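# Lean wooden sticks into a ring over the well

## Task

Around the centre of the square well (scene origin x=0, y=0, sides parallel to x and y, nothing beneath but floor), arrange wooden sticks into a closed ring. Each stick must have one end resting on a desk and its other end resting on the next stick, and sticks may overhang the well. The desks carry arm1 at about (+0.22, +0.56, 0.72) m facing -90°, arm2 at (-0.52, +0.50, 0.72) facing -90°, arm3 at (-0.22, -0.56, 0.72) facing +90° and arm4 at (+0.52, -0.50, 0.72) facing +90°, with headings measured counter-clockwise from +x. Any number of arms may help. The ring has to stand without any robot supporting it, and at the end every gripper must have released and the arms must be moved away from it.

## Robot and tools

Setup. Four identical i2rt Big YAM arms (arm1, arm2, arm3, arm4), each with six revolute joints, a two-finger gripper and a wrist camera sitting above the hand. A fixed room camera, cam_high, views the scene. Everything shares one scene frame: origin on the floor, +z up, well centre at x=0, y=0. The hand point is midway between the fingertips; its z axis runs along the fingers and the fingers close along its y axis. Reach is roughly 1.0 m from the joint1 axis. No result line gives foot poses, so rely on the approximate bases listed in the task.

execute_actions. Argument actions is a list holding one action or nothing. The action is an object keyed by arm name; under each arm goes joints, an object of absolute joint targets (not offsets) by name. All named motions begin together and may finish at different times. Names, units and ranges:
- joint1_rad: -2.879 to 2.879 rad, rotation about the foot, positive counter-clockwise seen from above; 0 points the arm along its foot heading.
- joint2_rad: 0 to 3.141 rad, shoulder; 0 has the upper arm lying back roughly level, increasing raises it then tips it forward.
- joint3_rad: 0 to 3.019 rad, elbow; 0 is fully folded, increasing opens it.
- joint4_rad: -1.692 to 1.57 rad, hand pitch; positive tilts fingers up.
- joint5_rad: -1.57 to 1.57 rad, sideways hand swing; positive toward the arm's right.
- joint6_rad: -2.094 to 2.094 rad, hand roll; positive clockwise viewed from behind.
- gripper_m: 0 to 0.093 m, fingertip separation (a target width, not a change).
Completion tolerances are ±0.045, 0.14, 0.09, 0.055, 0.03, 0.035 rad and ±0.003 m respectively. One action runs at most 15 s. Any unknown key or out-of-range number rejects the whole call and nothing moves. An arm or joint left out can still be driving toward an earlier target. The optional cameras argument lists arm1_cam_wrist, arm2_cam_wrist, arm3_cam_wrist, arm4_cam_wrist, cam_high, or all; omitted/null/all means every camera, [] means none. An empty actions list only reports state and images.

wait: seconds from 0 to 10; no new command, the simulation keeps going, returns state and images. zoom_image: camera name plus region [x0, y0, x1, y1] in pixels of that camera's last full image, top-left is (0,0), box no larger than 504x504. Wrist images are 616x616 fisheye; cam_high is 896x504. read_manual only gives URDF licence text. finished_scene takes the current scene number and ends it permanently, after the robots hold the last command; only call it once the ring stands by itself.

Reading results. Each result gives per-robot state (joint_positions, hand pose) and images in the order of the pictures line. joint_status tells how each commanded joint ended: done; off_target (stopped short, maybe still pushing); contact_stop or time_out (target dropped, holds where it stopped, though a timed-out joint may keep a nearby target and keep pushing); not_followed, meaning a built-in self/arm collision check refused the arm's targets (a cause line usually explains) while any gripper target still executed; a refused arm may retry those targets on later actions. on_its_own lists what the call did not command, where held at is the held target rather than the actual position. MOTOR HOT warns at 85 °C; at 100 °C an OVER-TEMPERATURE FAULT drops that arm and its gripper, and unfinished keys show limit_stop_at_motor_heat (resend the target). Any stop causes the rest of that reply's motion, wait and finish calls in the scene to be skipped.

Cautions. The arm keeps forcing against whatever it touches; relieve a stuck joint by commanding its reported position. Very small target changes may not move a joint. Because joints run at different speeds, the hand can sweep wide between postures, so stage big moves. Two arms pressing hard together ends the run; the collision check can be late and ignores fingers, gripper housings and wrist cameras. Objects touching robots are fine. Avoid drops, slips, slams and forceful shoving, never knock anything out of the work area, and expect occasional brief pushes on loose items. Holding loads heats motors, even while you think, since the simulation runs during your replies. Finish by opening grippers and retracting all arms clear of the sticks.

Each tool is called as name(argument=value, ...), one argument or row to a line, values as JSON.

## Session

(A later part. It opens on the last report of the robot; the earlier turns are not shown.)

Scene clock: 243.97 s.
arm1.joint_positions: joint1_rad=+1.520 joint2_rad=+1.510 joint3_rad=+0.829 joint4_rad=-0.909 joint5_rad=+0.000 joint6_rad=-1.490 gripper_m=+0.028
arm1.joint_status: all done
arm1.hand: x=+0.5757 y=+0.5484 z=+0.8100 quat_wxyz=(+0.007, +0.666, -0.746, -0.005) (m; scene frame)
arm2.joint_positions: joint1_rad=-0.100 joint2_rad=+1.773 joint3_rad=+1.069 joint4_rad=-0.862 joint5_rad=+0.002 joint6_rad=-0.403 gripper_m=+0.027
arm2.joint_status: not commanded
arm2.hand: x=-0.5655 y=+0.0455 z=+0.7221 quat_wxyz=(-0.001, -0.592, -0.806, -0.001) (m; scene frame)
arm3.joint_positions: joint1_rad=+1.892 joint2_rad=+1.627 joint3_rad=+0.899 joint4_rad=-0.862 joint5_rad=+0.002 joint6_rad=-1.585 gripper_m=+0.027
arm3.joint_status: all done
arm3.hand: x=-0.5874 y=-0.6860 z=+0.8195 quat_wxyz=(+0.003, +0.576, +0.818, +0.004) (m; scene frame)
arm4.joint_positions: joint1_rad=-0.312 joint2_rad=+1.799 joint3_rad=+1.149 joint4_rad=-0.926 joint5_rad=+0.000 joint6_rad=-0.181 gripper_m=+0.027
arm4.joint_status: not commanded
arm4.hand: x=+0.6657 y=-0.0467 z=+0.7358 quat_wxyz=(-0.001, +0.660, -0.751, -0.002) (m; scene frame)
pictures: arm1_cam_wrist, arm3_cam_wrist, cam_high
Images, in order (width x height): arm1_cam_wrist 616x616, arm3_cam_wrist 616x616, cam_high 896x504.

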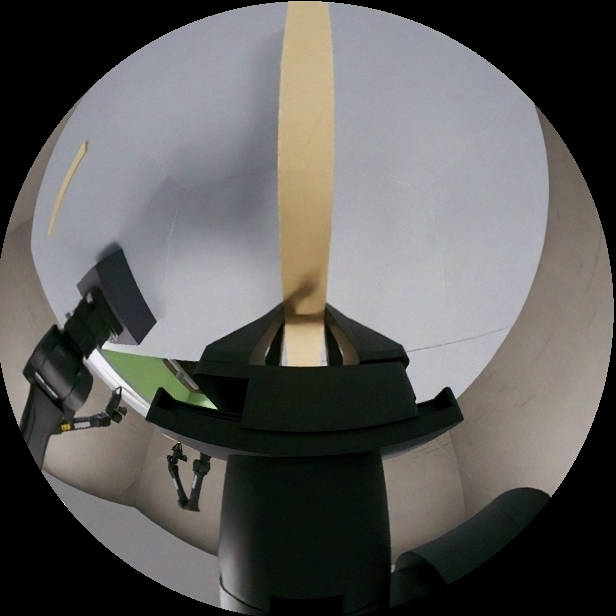

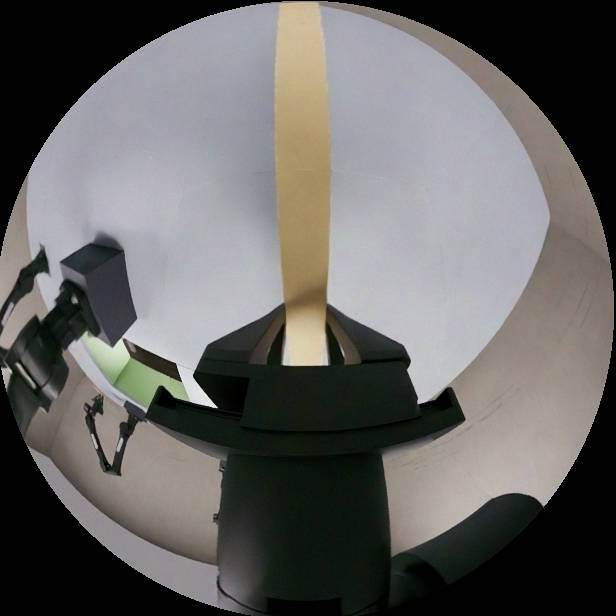

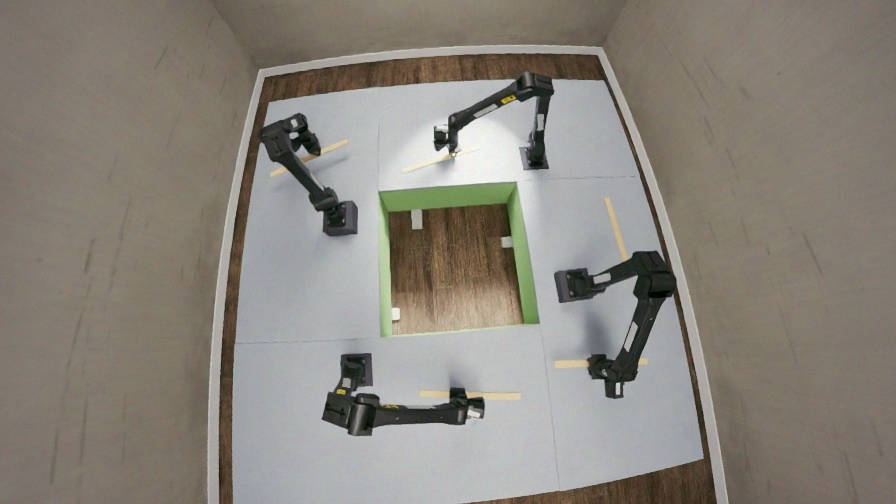

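execute_actions(
  actions=[
    {"arm1":{"joints":{"joint1_rad":-0.665}},"arm3":{"joints":{"joint1_rad":-0.665}}},
  ],
  cameras=[],
)

execute_actions(
  actions=[
    {"arm1":{"joints":{"joint2_rad":1.364,"joint3_rad":0.56,"joint4_rad":-0.515,"joint5_rad":-0.18,"joint6_rad":-0.612}},"arm3":{"joints":{"joint2_rad":1.46,"joint3_rad":0.526,"joint4_rad":-0.392,"joint5_rad":-0.182,"joint6_rad":-0.616}},"arm2":{"joints":{"joint2_rad":1.55,"joint3_rad":1.2,"joint4_rad":-1.2}},"arm4":{"joints":{"joint2_rad":1.58,"joint3_rad":1.27,"joint4_rad":-1.24}}},
  ],
)

Scene clock: 253.30 s.
arm1.joint_positions: joint1_rad=-0.664 joint2_rad=+1.511 joint3_rad=+0.836 joint4_rad=-0.909 joint5_rad=+0.001 joint6_rad=-1.491 gripper_m=+0.028
arm1.joint_status: all done
arm1.hand: x=-0.0008 y=+0.2712 z=+0.8117 quat_wxyz=(-0.002, -0.354, -0.935, -0.006) (m; scene frame)
arm2.joint_positions: joint1_rad=-0.100 joint2_rad=+1.773 joint3_rad=+1.069 joint4_rad=-0.862 joint5_rad=+0.002 joint6_rad=-0.403 gripper_m=+0.027
arm2.joint_status: not commanded
arm2.hand: x=-0.5655 y=+0.0455 z=+0.7221 quat_wxyz=(-0.001, -0.592, -0.806, -0.001) (m; scene frame)
arm3.joint_positions: joint1_rad=-0.666 joint2_rad=+1.630 joint3_rad=+0.905 joint4_rad=-0.862 joint5_rad=+0.002 joint6_rad=-1.585 gripper_m=+0.027
arm3.joint_status: all done
arm3.hand: x=+0.0241 y=-0.2486 z=+0.8128 quat_wxyz=(+0.012, +0.949, -0.316, -0.005) (m; scene frame)
arm4.joint_positions: joint1_rad=-0.312 joint2_rad=+1.799 joint3_rad=+1.149 joint4_rad=-0.926 joint5_rad=+0.000 joint6_rad=-0.181 gripper_m=+0.027
arm4.joint_status: not commanded
arm4.hand: x=+0.6657 y=-0.0467 z=+0.7358 quat_wxyz=(-0.001, +0.660, -0.751, -0.002) (m; scene frame)
pictures: none
No camera images: the call's "cameras" was empty. Leave "cameras" out to get every camera's image.

Scene clock: 255.17 s.
arm1.joint_positions: joint1_rad=-0.664 joint2_rad=+1.360 joint3_rad=+0.557 joint4_rad=-0.533 joint5_rad=-0.176 joint6_rad=-0.622 gripper_m=+0.028
arm1.joint_status: all done
arm1.hand: x=+0.0419 y=+0.2774 z=+0.7878 quat_wxyz=(-0.105, -0.700, -0.699, +0.103) (m; scene frame)
arm2.joint_positions: joint1_rad=-0.100 joint2_rad=+1.532 joint3_rad=+1.171 joint4_rad=-1.190 joint5_rad=+0.002 joint6_rad=-0.403 gripper_m=+0.027
arm2.joint_status: all done
arm2.hand: x=-0.5643 y=+0.0645 z=+0.8581 quat_wxyz=(-0.005, -0.592, -0.806, +0.005) (m; scene frame)
arm3.joint_positions: joint1_rad=-0.666 joint2_rad=+1.455 joint3_rad=+0.526 joint4_rad=-0.405 joint5_rad=-0.178 joint6_rad=-0.632 gripper_m=+0.027
arm3.joint_status: all done
arm3.hand: x=-0.0389 y=-0.2797 z=+0.7801 quat_wxyz=(-0.099, +0.698, -0.702, -0.105) (m; scene frame)
arm4.joint_positions: joint1_rad=-0.312 joint2_rad=+1.580 joint3_rad=+1.237 joint4_rad=-1.228 joint5_rad=+0.000 joint6_rad=-0.181 gripper_m=+0.027
arm4.joint_status: all done
arm4.hand: x=+0.6585 y=-0.0702 z=+0.8628 quat_wxyz=(-0.003, +0.660, -0.751, -0.003) (m; scene frame)
pictures: arm1_cam_wrist, arm2_cam_wrist, arm3_cam_wrist, arm4_cam_wrist, cam_high
Images, in order (width x height): arm1_cam_wrist 616x616, arm2_cam_wrist 616x616, arm3_cam_wrist 616x616, arm4_cam_wrist 616x616, cam_high 896x504.

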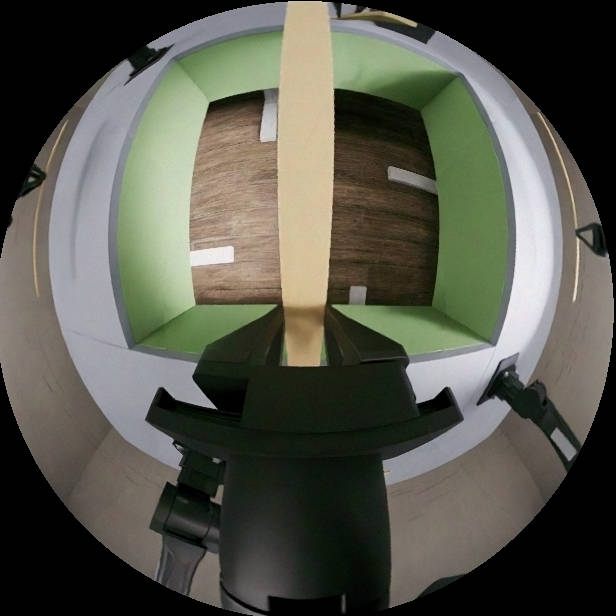

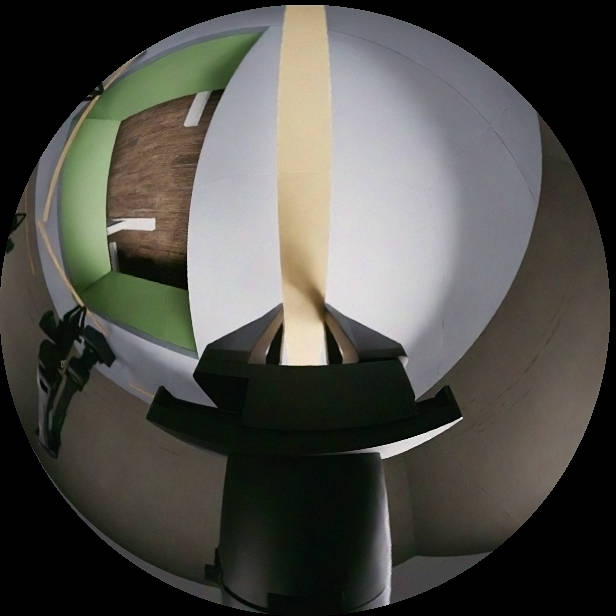

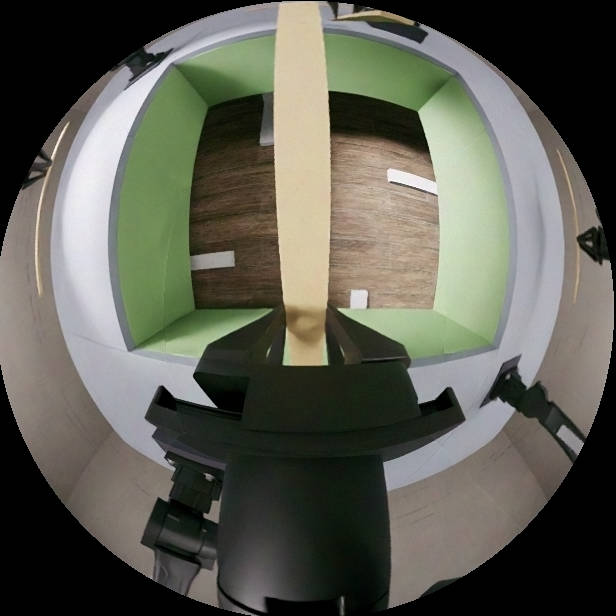

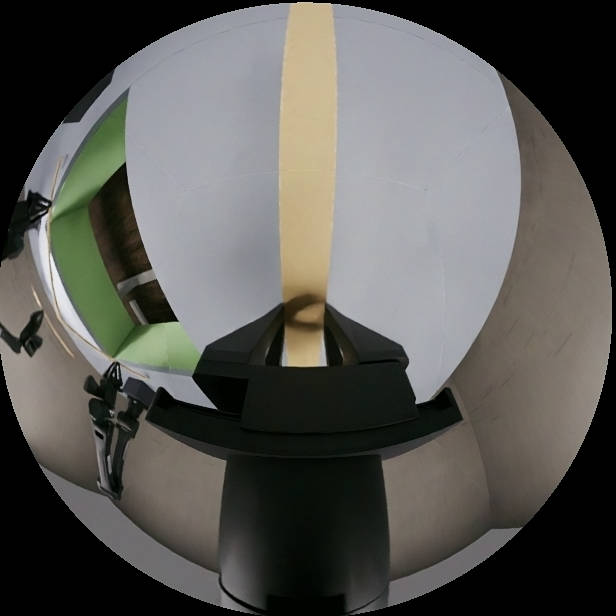

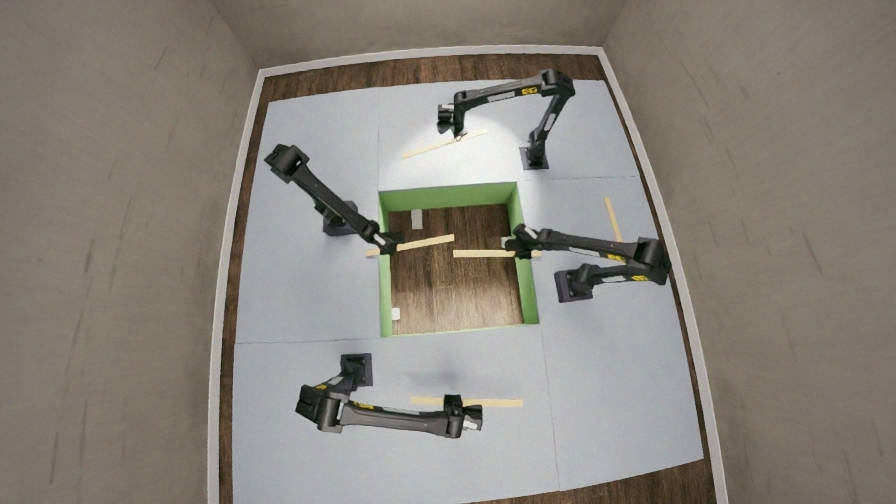

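zoom_image(
  camera="cam_high",
  region=[355, 200, 555, 290],
)

zoom_image(
  camera="arm2_cam_wrist",
  region=[10, 60, 160, 360],
)

Region (355, 200, 555, 290) of cam_high's 896x504 image, scaled by 2.520, with more detail than that image has; it fills the top 227 rows of this view, and the rest is white.

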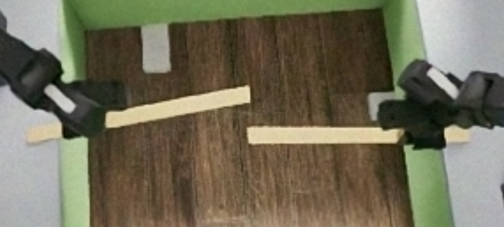

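Region (10, 60, 160, 360) of arm2_cam_wrist's 616x616 image, scaled by 1.680, with more detail than that image has.

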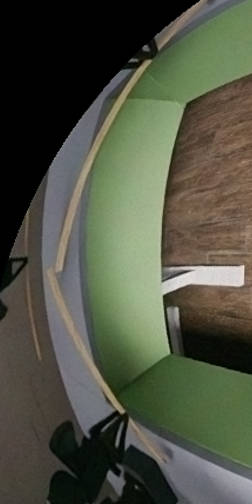

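execute_actions(
  actions=[
    {"arm2":{"joints":{"joint2_rad":1.765,"joint3_rad":1.367,"joint4_rad":-0.998,"joint5_rad":-0.268,"joint6_rad":-1.085}},"arm4":{"joints":{"joint2_rad":1.738,"joint3_rad":1.386,"joint4_rad":-1.026,"joint5_rad":-0.268,"joint6_rad":-1.086}},"arm3":{"joints":{"joint1_rad":-0.635}}},
  ],
  cameras=[],
)

Scene clock: 295.80 s.
arm1.joint_positions: joint1_rad=-0.664 joint2_rad=+1.360 joint3_rad=+0.557 joint4_rad=-0.533 joint5_rad=-0.176 joint6_rad=-0.622 gripper_m=+0.028
arm1.joint_status: not commanded
arm1.hand: x=+0.0419 y=+0.2774 z=+0.7878 quat_wxyz=(-0.105, -0.700, -0.699, +0.103) (m; scene frame)
arm2.joint_positions: joint1_rad=-0.100 joint2_rad=+1.760 joint3_rad=+1.318 joint4_rad=-1.010 joint5_rad=-0.264 joint6_rad=-1.077 gripper_m=+0.027
arm2.joint_status: all done
arm2.hand: x=-0.5286 y=-0.0357 z=+0.8154 quat_wxyz=(-0.142, -0.282, -0.948, +0.029) (m; scene frame)
arm3.joint_positions: joint1_rad=-0.643 joint2_rad=+1.455 joint3_rad=+0.526 joint4_rad=-0.405 joint5_rad=-0.178 joint6_rad=-0.631 gripper_m=+0.027
arm3.joint_status: all done
arm3.hand: x=-0.0455 y=-0.2756 z=+0.7801 quat_wxyz=(-0.098, +0.706, -0.694, -0.107) (m; scene frame)
arm4.joint_positions: joint1_rad=-0.312 joint2_rad=+1.752 joint3_rad=+1.337 joint4_rad=-1.042 joint5_rad=-0.264 joint6_rad=-1.075 gripper_m=+0.027
arm4.joint_status: all done
arm4.hand: x=+0.6404 y=+0.0207 z=+0.8279 quat_wxyz=(-0.048, +0.913, -0.381, -0.138) (m; scene frame)
pictures: none
No camera images: the call's "cameras" was empty. Leave "cameras" out to get every camera's image.

execute_actions(
  actions=[
    {"arm2":{"joints":{"joint1_rad":0.476,"joint3_rad":1.385}},"arm4":{"joints":{"joint1_rad":0.476,"joint3_rad":1.408}},"arm3":{"joints":{"joint6_rad":-0.595}}},
  ],
)

zoom_image(
  camera="cam_high",
  region=[380, 160, 530, 350],
)

Scene clock: 303.90 s.
arm1.joint_positions: joint1_rad=-0.664 joint2_rad=+1.360 joint3_rad=+0.557 joint4_rad=-0.533 joint5_rad=-0.176 joint6_rad=-0.622 gripper_m=+0.028
arm1.joint_status: not commanded
arm1.hand: x=+0.0419 y=+0.2774 z=+0.7878 quat_wxyz=(-0.105, -0.700, -0.699, +0.103) (m; scene frame)
arm2.joint_positions: joint1_rad=+0.454 joint2_rad=+1.760 joint3_rad=+1.338 joint4_rad=-1.001 joint5_rad=-0.262 joint6_rad=-1.016 gripper_m=+0.027
arm2.joint_status: all done
arm2.hand: x=-0.2421 y=+0.0307 z=+0.8250 quat_wxyz=(-0.152, -0.040, -0.988, -0.001) (m; scene frame)
arm3.joint_positions: joint1_rad=-0.643 joint2_rad=+1.455 joint3_rad=+0.526 joint4_rad=-0.405 joint5_rad=-0.178 joint6_rad=-0.610 gripper_m=+0.027
arm3.joint_status: all done
arm3.hand: x=-0.0455 y=-0.2756 z=+0.7801 quat_wxyz=(-0.097, +0.698, -0.701, -0.108) (m; scene frame)
arm4.joint_positions: joint1_rad=+0.439 joint2_rad=+1.752 joint3_rad=+1.360 joint4_rad=-1.030 joint5_rad=-0.263 joint6_rad=-0.997 gripper_m=+0.027
arm4.joint_status: all done
arm4.hand: x=+0.2474 y=-0.0264 z=+0.8365 quat_wxyz=(-0.006, +0.987, -0.055, -0.150) (m; scene frame)
pictures: arm1_cam_wrist, arm2_cam_wrist, arm3_cam_wrist, arm4_cam_wrist, cam_high
Images, in order (width x height): arm1_cam_wrist 616x616, arm2_cam_wrist 616x616, arm3_cam_wrist 616x616, arm4_cam_wrist 616x616, cam_high 896x504.

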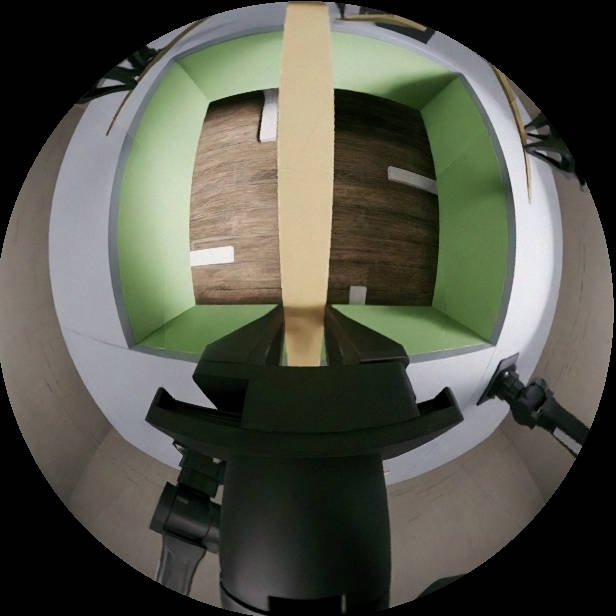

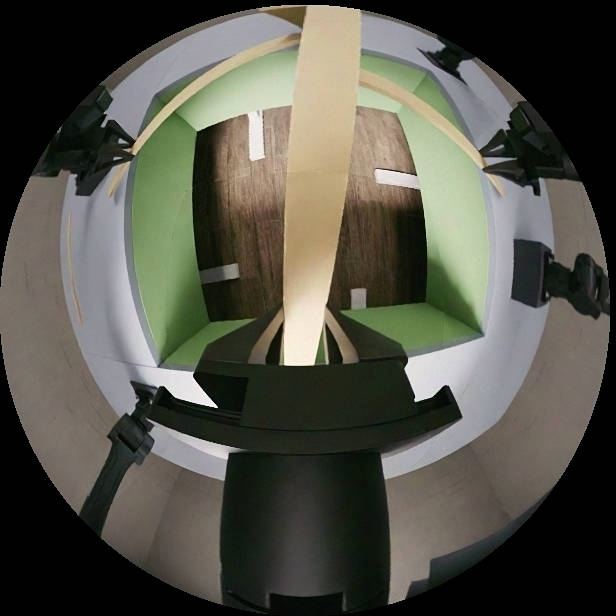

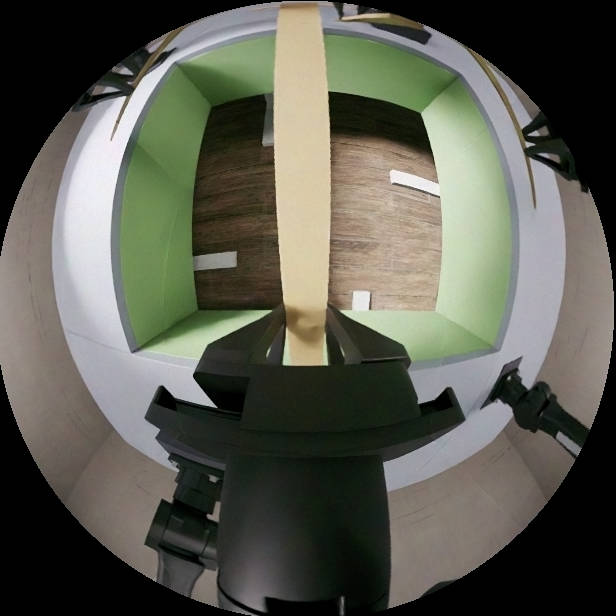

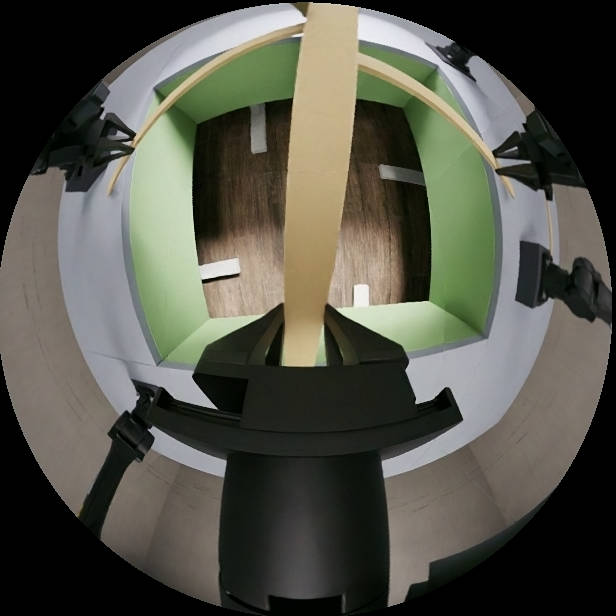

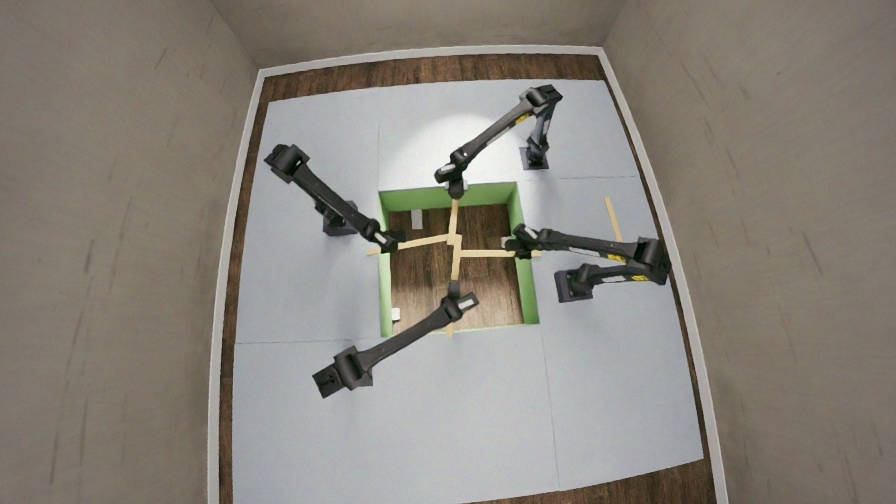

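Region (380, 160, 530, 350) of cam_high's 896x504 image, scaled by 2.653, with more detail than that image has; it fills the left 398 columns of this view, and the rest is white.

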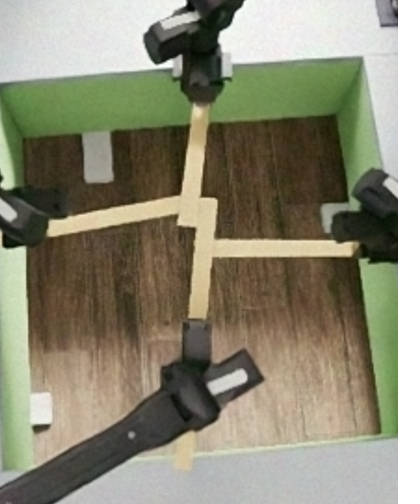

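execute_actions(
  actions=[
    {"arm2":{"joints":{"joint1_rad":0.28}},"arm4":{"joints":{"joint1_rad":0.28}}},
  ],
  cameras=[],
)

execute_actions(
  actions=[
    {"arm2":{"joints":{"joint6_rad":-1.36}},"arm4":{"joints":{"joint6_rad":-1.36}}},
  ],
  cameras=["cam_high","arm2_cam_wrist","arm4_cam_wrist"],
)

Scene clock: 314.90 s.
arm1.joint_positions: joint1_rad=-0.664 joint2_rad=+1.360 joint3_rad=+0.557 joint4_rad=-0.533 joint5_rad=-0.176 joint6_rad=-0.622 gripper_m=+0.028
arm1.joint_status: not commanded
arm1.hand: x=+0.0419 y=+0.2774 z=+0.7878 quat_wxyz=(-0.105, -0.700, -0.699, +0.103) (m; scene frame)
arm2.joint_positions: joint1_rad=+0.269 joint2_rad=+1.760 joint3_rad=+1.338 joint4_rad=-1.001 joint5_rad=-0.266 joint6_rad=-1.077 gripper_m=+0.027
arm2.joint_status: all done
arm2.hand: x=-0.3325 y=-0.0123 z=+0.8245 quat_wxyz=(-0.152, -0.101, -0.983, +0.016) (m; scene frame)
arm3.joint_positions: joint1_rad=-0.643 joint2_rad=+1.455 joint3_rad=+0.526 joint4_rad=-0.405 joint5_rad=-0.178 joint6_rad=-0.610 gripper_m=+0.027
arm3.joint_status: not commanded
arm3.hand: x=-0.0455 y=-0.2756 z=+0.7801 quat_wxyz=(-0.097, +0.698, -0.701, -0.108) (m; scene frame)
arm4.joint_positions: joint1_rad=+0.266 joint2_rad=+1.752 joint3_rad=+1.360 joint4_rad=-1.030 joint5_rad=-0.266 joint6_rad=-1.075 gripper_m=+0.027
arm4.joint_status: all done
arm4.hand: x=+0.3325 y=+0.0133 z=+0.8371 quat_wxyz=(-0.024, +0.983, -0.102, -0.150) (m; scene frame)
pictures: none
No camera images: the call's "cameras" was empty. Leave "cameras" out to get every camera's image.

Scene clock: 316.17 s.
arm1.joint_positions: joint1_rad=-0.664 joint2_rad=+1.360 joint3_rad=+0.557 joint4_rad=-0.533 joint5_rad=-0.176 joint6_rad=-0.622 gripper_m=+0.028
arm1.joint_status: not commanded
arm1.hand: x=+0.0419 y=+0.2774 z=+0.7878 quat_wxyz=(-0.105, -0.700, -0.699, +0.103) (m; scene frame)
arm2.joint_positions: joint1_rad=+0.269 joint2_rad=+1.760 joint3_rad=+1.338 joint4_rad=-1.001 joint5_rad=-0.266 joint6_rad=-1.352 gripper_m=+0.027
arm2.joint_status: all done
arm2.hand: x=-0.3325 y=-0.0123 z=+0.8245 quat_wxyz=(-0.149, +0.034, -0.988, +0.037) (m; scene frame)
arm3.joint_positions: joint1_rad=-0.643 joint2_rad=+1.455 joint3_rad=+0.526 joint4_rad=-0.405 joint5_rad=-0.178 joint6_rad=-0.610 gripper_m=+0.027
arm3.joint_status: not commanded
arm3.hand: x=-0.0455 y=-0.2756 z=+0.7801 quat_wxyz=(-0.097, +0.698, -0.701, -0.108) (m; scene frame)
arm4.joint_positions: joint1_rad=+0.266 joint2_rad=+1.752 joint3_rad=+1.360 joint4_rad=-1.030 joint5_rad=-0.266 joint6_rad=-1.350 gripper_m=+0.027
arm4.joint_status: all done
arm4.hand: x=+0.3325 y=+0.0133 z=+0.8371 quat_wxyz=(-0.044, +0.988, +0.034, -0.146) (m; scene frame)
pictures: arm2_cam_wrist, arm4_cam_wrist, cam_high
Images, in order (width x height): arm2_cam_wrist 616x616, arm4_cam_wrist 616x616, cam_high 896x504.

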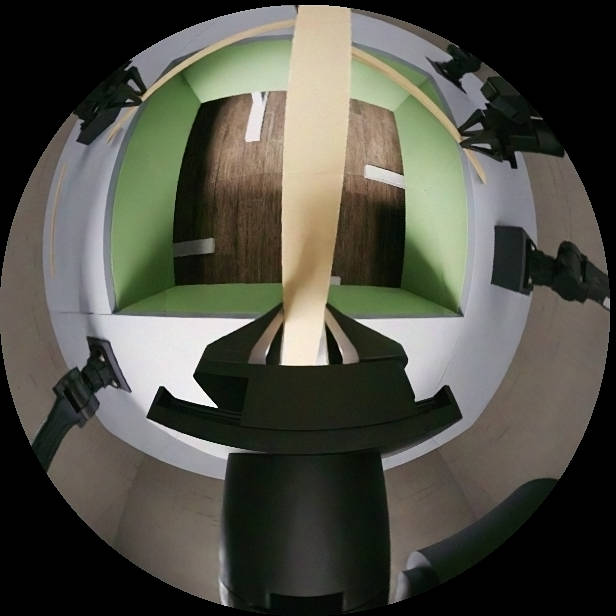

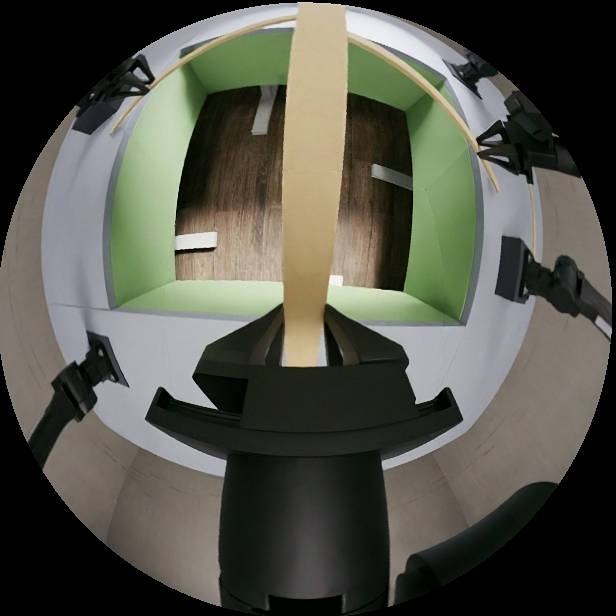

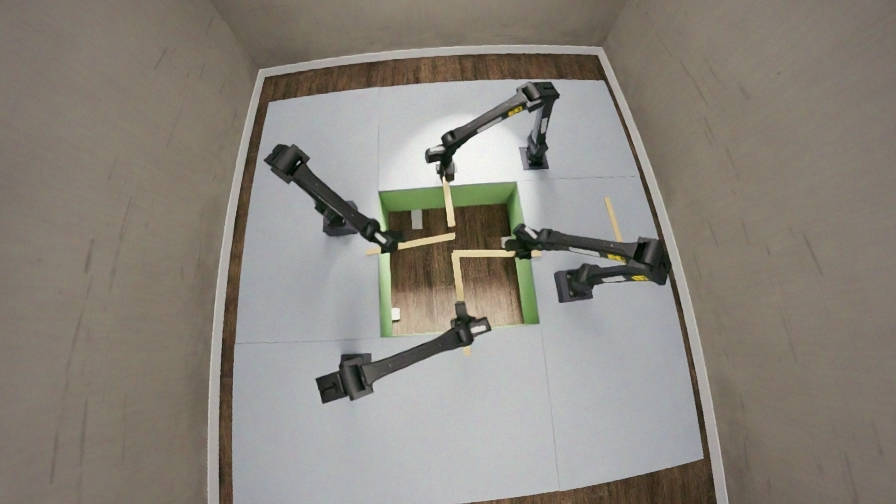

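execute_actions(
  actions=[
    {"arm2":{"joints":{"joint1_rad":0.0,"joint2_rad":1.72,"joint3_rad":1.066,"joint4_rad":-0.853,"joint5_rad":0,"joint6_rad":-1.58}},"arm4":{"joints":{"joint1_rad":0.0,"joint2_rad":1.74,"joint3_rad":1.146,"joint4_rad":-0.915,"joint5_rad":0,"joint6_rad":-1.58}}},
  ],
  cameras=[],
)

Scene clock: 328.07 s.
arm1.joint_positions: joint1_rad=-0.664 joint2_rad=+1.360 joint3_rad=+0.557 joint4_rad=-0.533 joint5_rad=-0.176 joint6_rad=-0.622 gripper_m=+0.028
arm1.joint_status: not commanded
arm1.hand: x=+0.0419 y=+0.2774 z=+0.7878 quat_wxyz=(-0.105, -0.700, -0.699, +0.103) (m; scene frame)
arm2.joint_positions: joint1_rad=-0.008 joint2_rad=+1.729 joint3_rad=+1.063 joint4_rad=-0.864 joint5_rad=+0.003 joint6_rad=-1.572 gripper_m=+0.027
arm2.joint_status: all done
arm2.hand: x=-0.5242 y=+0.0411 z=+0.7396 quat_wxyz=(-0.001, -0.003, -1.000, +0.018) (m; scene frame)
arm3.joint_positions: joint1_rad=-0.643 joint2_rad=+1.455 joint3_rad=+0.526 joint4_rad=-0.405 joint5_rad=-0.178 joint6_rad=-0.610 gripper_m=+0.027
arm3.joint_status: not commanded
arm3.hand: x=-0.0455 y=-0.2756 z=+0.7801 quat_wxyz=(-0.097, +0.698, -0.701, -0.108) (m; scene frame)
arm4.joint_positions: joint1_rad=-0.011 joint2_rad=+1.748 joint3_rad=+1.144 joint4_rad=-0.927 joint5_rad=+0.003 joint6_rad=-1.570 gripper_m=+0.027
arm4.joint_status: all done
arm4.hand: x=+0.5252 y=-0.0209 z=+0.7577 quat_wxyz=(-0.024, +1.000, -0.005, +0.002) (m; scene frame)
pictures: none
No camera images: the call's "cameras" was empty. Leave "cameras" out to get every camera's image.

execute_actions(
  actions=[
    {"arm2":{"joints":{"joint2_rad":1.788}},"arm4":{"joints":{"joint2_rad":1.806}}},
  ],
  cameras=[],
)

execute_actions(
  actions=[
    {"arm2":{"joints":{"gripper_m":0.045}},"arm4":{"joints":{"gripper_m":0.045}}},
  ],
  cameras=["cam_high","arm2_cam_wrist","arm4_cam_wrist"],
)

Scene clock: 335.20 s.
arm1.joint_positions: joint1_rad=-0.664 joint2_rad=+1.360 joint3_rad=+0.557 joint4_rad=-0.533 joint5_rad=-0.176 joint6_rad=-0.622 gripper_m=+0.028
arm1.joint_status: not commanded
arm1.hand: x=+0.0419 y=+0.2774 z=+0.7878 quat_wxyz=(-0.105, -0.700, -0.699, +0.103) (m; scene frame)
arm2.joint_positions: joint1_rad=-0.008 joint2_rad=+1.764 joint3_rad=+1.063 joint4_rad=-0.864 joint5_rad=+0.003 joint6_rad=-1.576 gripper_m=+0.027
arm2.joint_status: all done
arm2.hand: x=-0.5242 y=+0.0456 z=+0.7244 quat_wxyz=(-0.001, -0.001, -1.000, +0.001) (m; scene frame)
arm3.joint_positions: joint1_rad=-0.643 joint2_rad=+1.455 joint3_rad=+0.526 joint4_rad=-0.405 joint5_rad=-0.178 joint6_rad=-0.610 gripper_m=+0.027
arm3.joint_status: not commanded
arm3.hand: x=-0.0455 y=-0.2756 z=+0.7801 quat_wxyz=(-0.097, +0.698, -0.701, -0.108) (m; scene frame)
arm4.joint_positions: joint1_rad=-0.011 joint2_rad=+1.795 joint3_rad=+1.144 joint4_rad=-0.924 joint5_rad=+0.004 joint6_rad=-1.572 gripper_m=+0.027
arm4.joint_status: all done
arm4.hand: x=+0.5253 y=-0.0252 z=+0.7363 quat_wxyz=(-0.003, +1.000, -0.004, +0.002) (m; scene frame)
pictures: none
No camera images: the call's "cameras" was empty. Leave "cameras" out to get every camera's image.

Scene clock: 335.70 s.
arm1.joint_positions: joint1_rad=-0.664 joint2_rad=+1.360 joint3_rad=+0.557 joint4_rad=-0.533 joint5_rad=-0.176 joint6_rad=-0.622 gripper_m=+0.028
arm1.joint_status: not commanded
arm1.hand: x=+0.0419 y=+0.2774 z=+0.7878 quat_wxyz=(-0.105, -0.700, -0.699, +0.103) (m; scene frame)
arm2.joint_positions: joint1_rad=-0.008 joint2_rad=+1.764 joint3_rad=+1.063 joint4_rad=-0.864 joint5_rad=+0.003 joint6_rad=-1.576 gripper_m=+0.045
arm2.joint_status: all done
arm2.hand: x=-0.5241 y=+0.0456 z=+0.7244 quat_wxyz=(-0.001, -0.001, -1.000, +0.001) (m; scene frame)
arm3.joint_positions: joint1_rad=-0.643 joint2_rad=+1.455 joint3_rad=+0.526 joint4_rad=-0.405 joint5_rad=-0.178 joint6_rad=-0.610 gripper_m=+0.027
arm3.joint_status: not commanded
arm3.hand: x=-0.0455 y=-0.2756 z=+0.7801 quat_wxyz=(-0.097, +0.698, -0.701, -0.108) (m; scene frame)
arm4.joint_positions: joint1_rad=-0.011 joint2_rad=+1.795 joint3_rad=+1.144 joint4_rad=-0.924 joint5_rad=+0.003 joint6_rad=-1.572 gripper_m=+0.045
arm4.joint_status: all done
arm4.hand: x=+0.5252 y=-0.0252 z=+0.7363 quat_wxyz=(-0.003, +1.000, -0.004, +0.002) (m; scene frame)
pictures: arm2_cam_wrist, arm4_cam_wrist, cam_high
Images, in order (width x height): arm2_cam_wrist 616x616, arm4_cam_wrist 616x616, cam_high 896x504.

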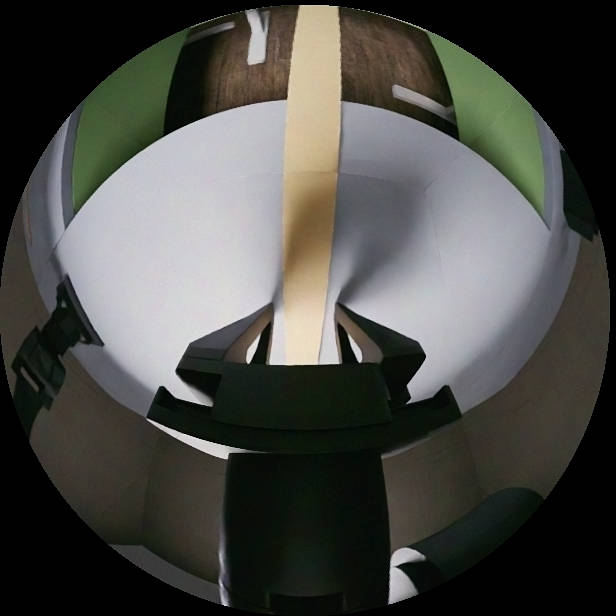

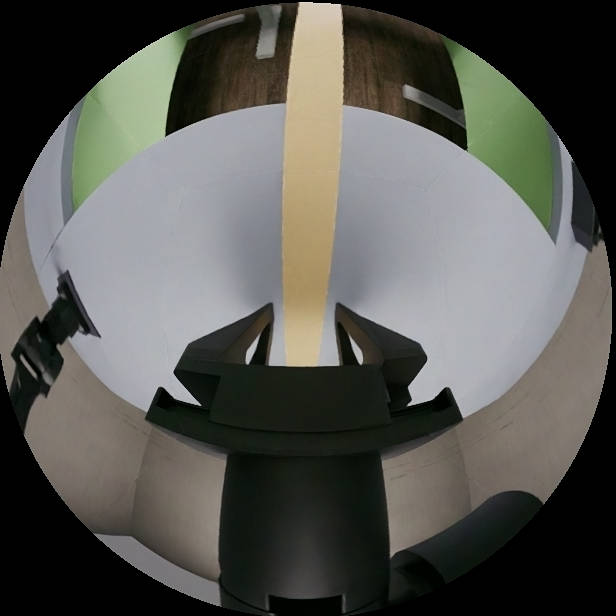

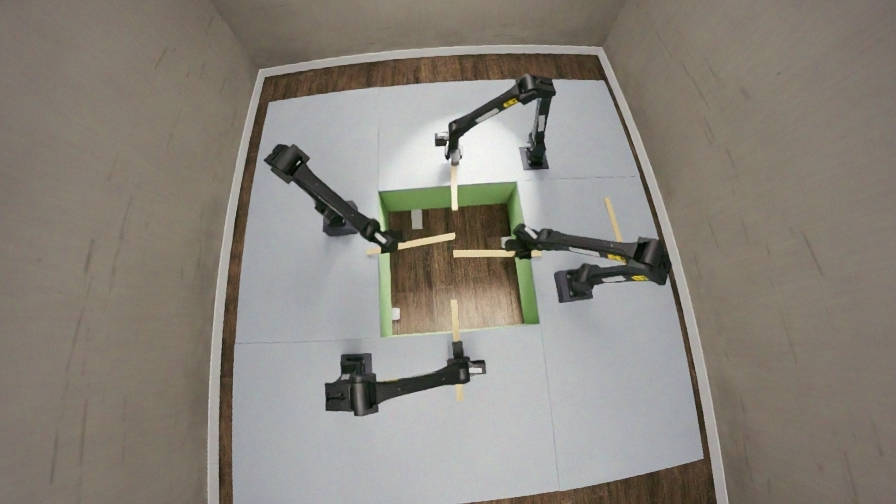

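execute_actions(
  actions=[
    {"arm2":{"joints":{"joint6_rad":-1.525,"joint2_rad":1.797}},"arm4":{"joints":{"joint6_rad":-1.52,"joint2_rad":1.815}}},
  ],
  cameras=[],
)

execute_actions(
  actions=[
    {"arm2":{"joints":{"gripper_m":0.02}},"arm4":{"joints":{"gripper_m":0.02}}},
  ],
  cameras=["cam_high","arm2_cam_wrist","arm4_cam_wrist"],
)

zoom_image(
  camera="cam_high",
  region=[400, 120, 510, 270],
)

zoom_image(
  camera="cam_high",
  region=[400, 270, 510, 420],
)

Scene clock: 347.30 s.
arm1.joint_positions: joint1_rad=-0.664 joint2_rad=+1.360 joint3_rad=+0.557 joint4_rad=-0.533 joint5_rad=-0.176 joint6_rad=-0.622 gripper_m=+0.028
arm1.joint_status: not commanded
arm1.hand: x=+0.0419 y=+0.2774 z=+0.7878 quat_wxyz=(-0.105, -0.700, -0.699, +0.103) (m; scene frame)
arm2.joint_positions: joint1_rad=-0.008 joint2_rad=+1.769 joint3_rad=+1.063 joint4_rad=-0.863 joint5_rad=+0.003 joint6_rad=-1.534 gripper_m=+0.045
arm2.joint_status: all done
arm2.hand: x=-0.5241 y=+0.0461 z=+0.7222 quat_wxyz=(-0.001, -0.022, -1.000, -0.002) (m; scene frame)
arm3.joint_positions: joint1_rad=-0.643 joint2_rad=+1.455 joint3_rad=+0.526 joint4_rad=-0.405 joint5_rad=-0.178 joint6_rad=-0.610 gripper_m=+0.027
arm3.joint_status: not commanded
arm3.hand: x=-0.0455 y=-0.2756 z=+0.7801 quat_wxyz=(-0.097, +0.698, -0.701, -0.108) (m; scene frame)
arm4.joint_positions: joint1_rad=-0.011 joint2_rad=+1.795 joint3_rad=+1.144 joint4_rad=-0.924 joint5_rad=+0.002 joint6_rad=-1.532 gripper_m=+0.045
arm4.joint_status: all done
arm4.hand: x=+0.5249 y=-0.0252 z=+0.7363 quat_wxyz=(-0.003, +1.000, -0.024, +0.001) (m; scene frame)
pictures: none
No camera images: the call's "cameras" was empty. Leave "cameras" out to get every camera's image.

Scene clock: 347.80 s.
arm1.joint_positions: joint1_rad=-0.664 joint2_rad=+1.360 joint3_rad=+0.557 joint4_rad=-0.533 joint5_rad=-0.176 joint6_rad=-0.622 gripper_m=+0.028
arm1.joint_status: not commanded
arm1.hand: x=+0.0419 y=+0.2774 z=+0.7878 quat_wxyz=(-0.105, -0.700, -0.699, +0.103) (m; scene frame)
arm2.joint_positions: joint1_rad=-0.008 joint2_rad=+1.769 joint3_rad=+1.063 joint4_rad=-0.863 joint5_rad=+0.003 joint6_rad=-1.533 gripper_m=+0.027
arm2.joint_status: gripper_m off_target (ended at +0.027, target +0.020)
arm2.hand: x=-0.5241 y=+0.0461 z=+0.7220 quat_wxyz=(-0.001, -0.022, -1.000, -0.002) (m; scene frame)
arm3.joint_positions: joint1_rad=-0.643 joint2_rad=+1.455 joint3_rad=+0.526 joint4_rad=-0.405 joint5_rad=-0.178 joint6_rad=-0.610 gripper_m=+0.027
arm3.joint_status: not commanded
arm3.hand: x=-0.0455 y=-0.2756 z=+0.7801 quat_wxyz=(-0.097, +0.698, -0.701, -0.108) (m; scene frame)
arm4.joint_positions: joint1_rad=-0.011 joint2_rad=+1.795 joint3_rad=+1.144 joint4_rad=-0.924 joint5_rad=+0.002 joint6_rad=-1.530 gripper_m=+0.027
arm4.joint_status: gripper_m off_target (ended at +0.027, target +0.020)
arm4.hand: x=+0.5249 y=-0.0252 z=+0.7362 quat_wxyz=(-0.002, +1.000, -0.025, +0.001) (m; scene frame)
pictures: arm2_cam_wrist, arm4_cam_wrist, cam_high
Images, in order (width x height): arm2_cam_wrist 616x616, arm4_cam_wrist 616x616, cam_high 896x504.

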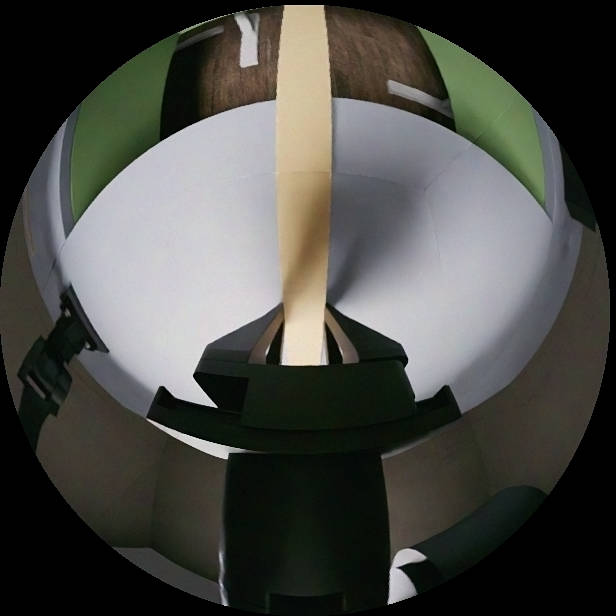

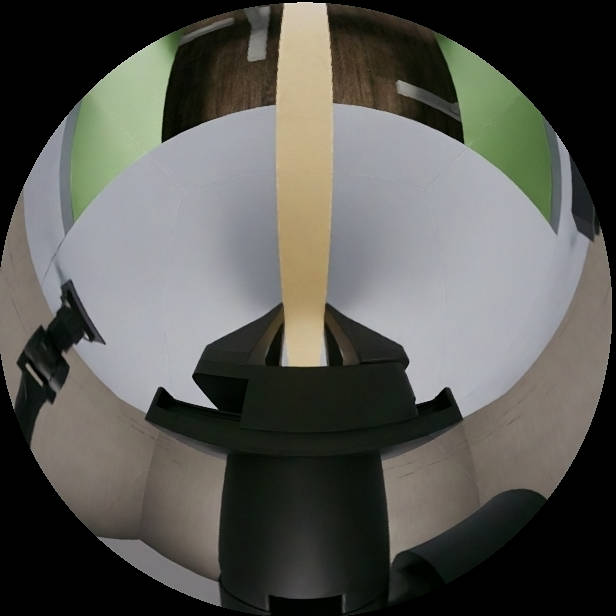

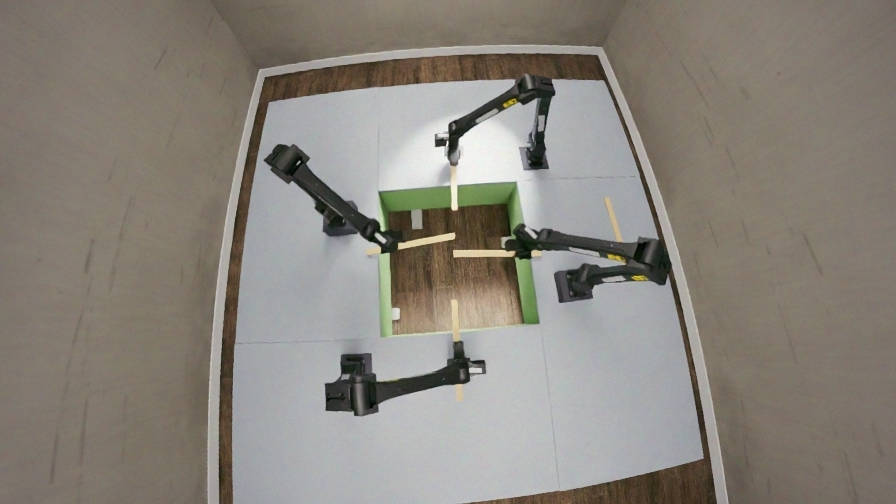

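Region (400, 120, 510, 270) of cam_high's 896x504 image, scaled by 3.360, with more detail than that image has; it fills the left 370 columns of this view, and the rest is white.

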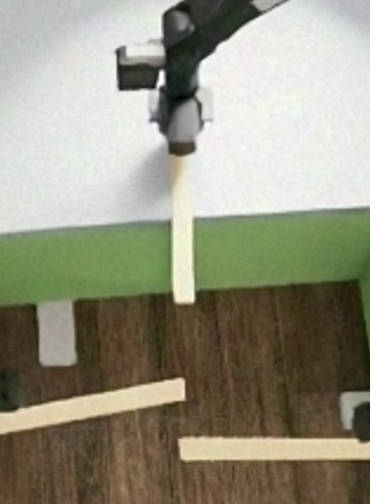

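Region (400, 270, 510, 420) of cam_high's 896x504 image, scaled by 3.360, with more detail than that image has; it fills the left 370 columns of this view, and the rest is white.

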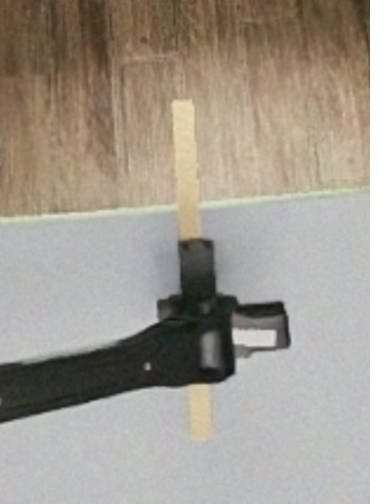

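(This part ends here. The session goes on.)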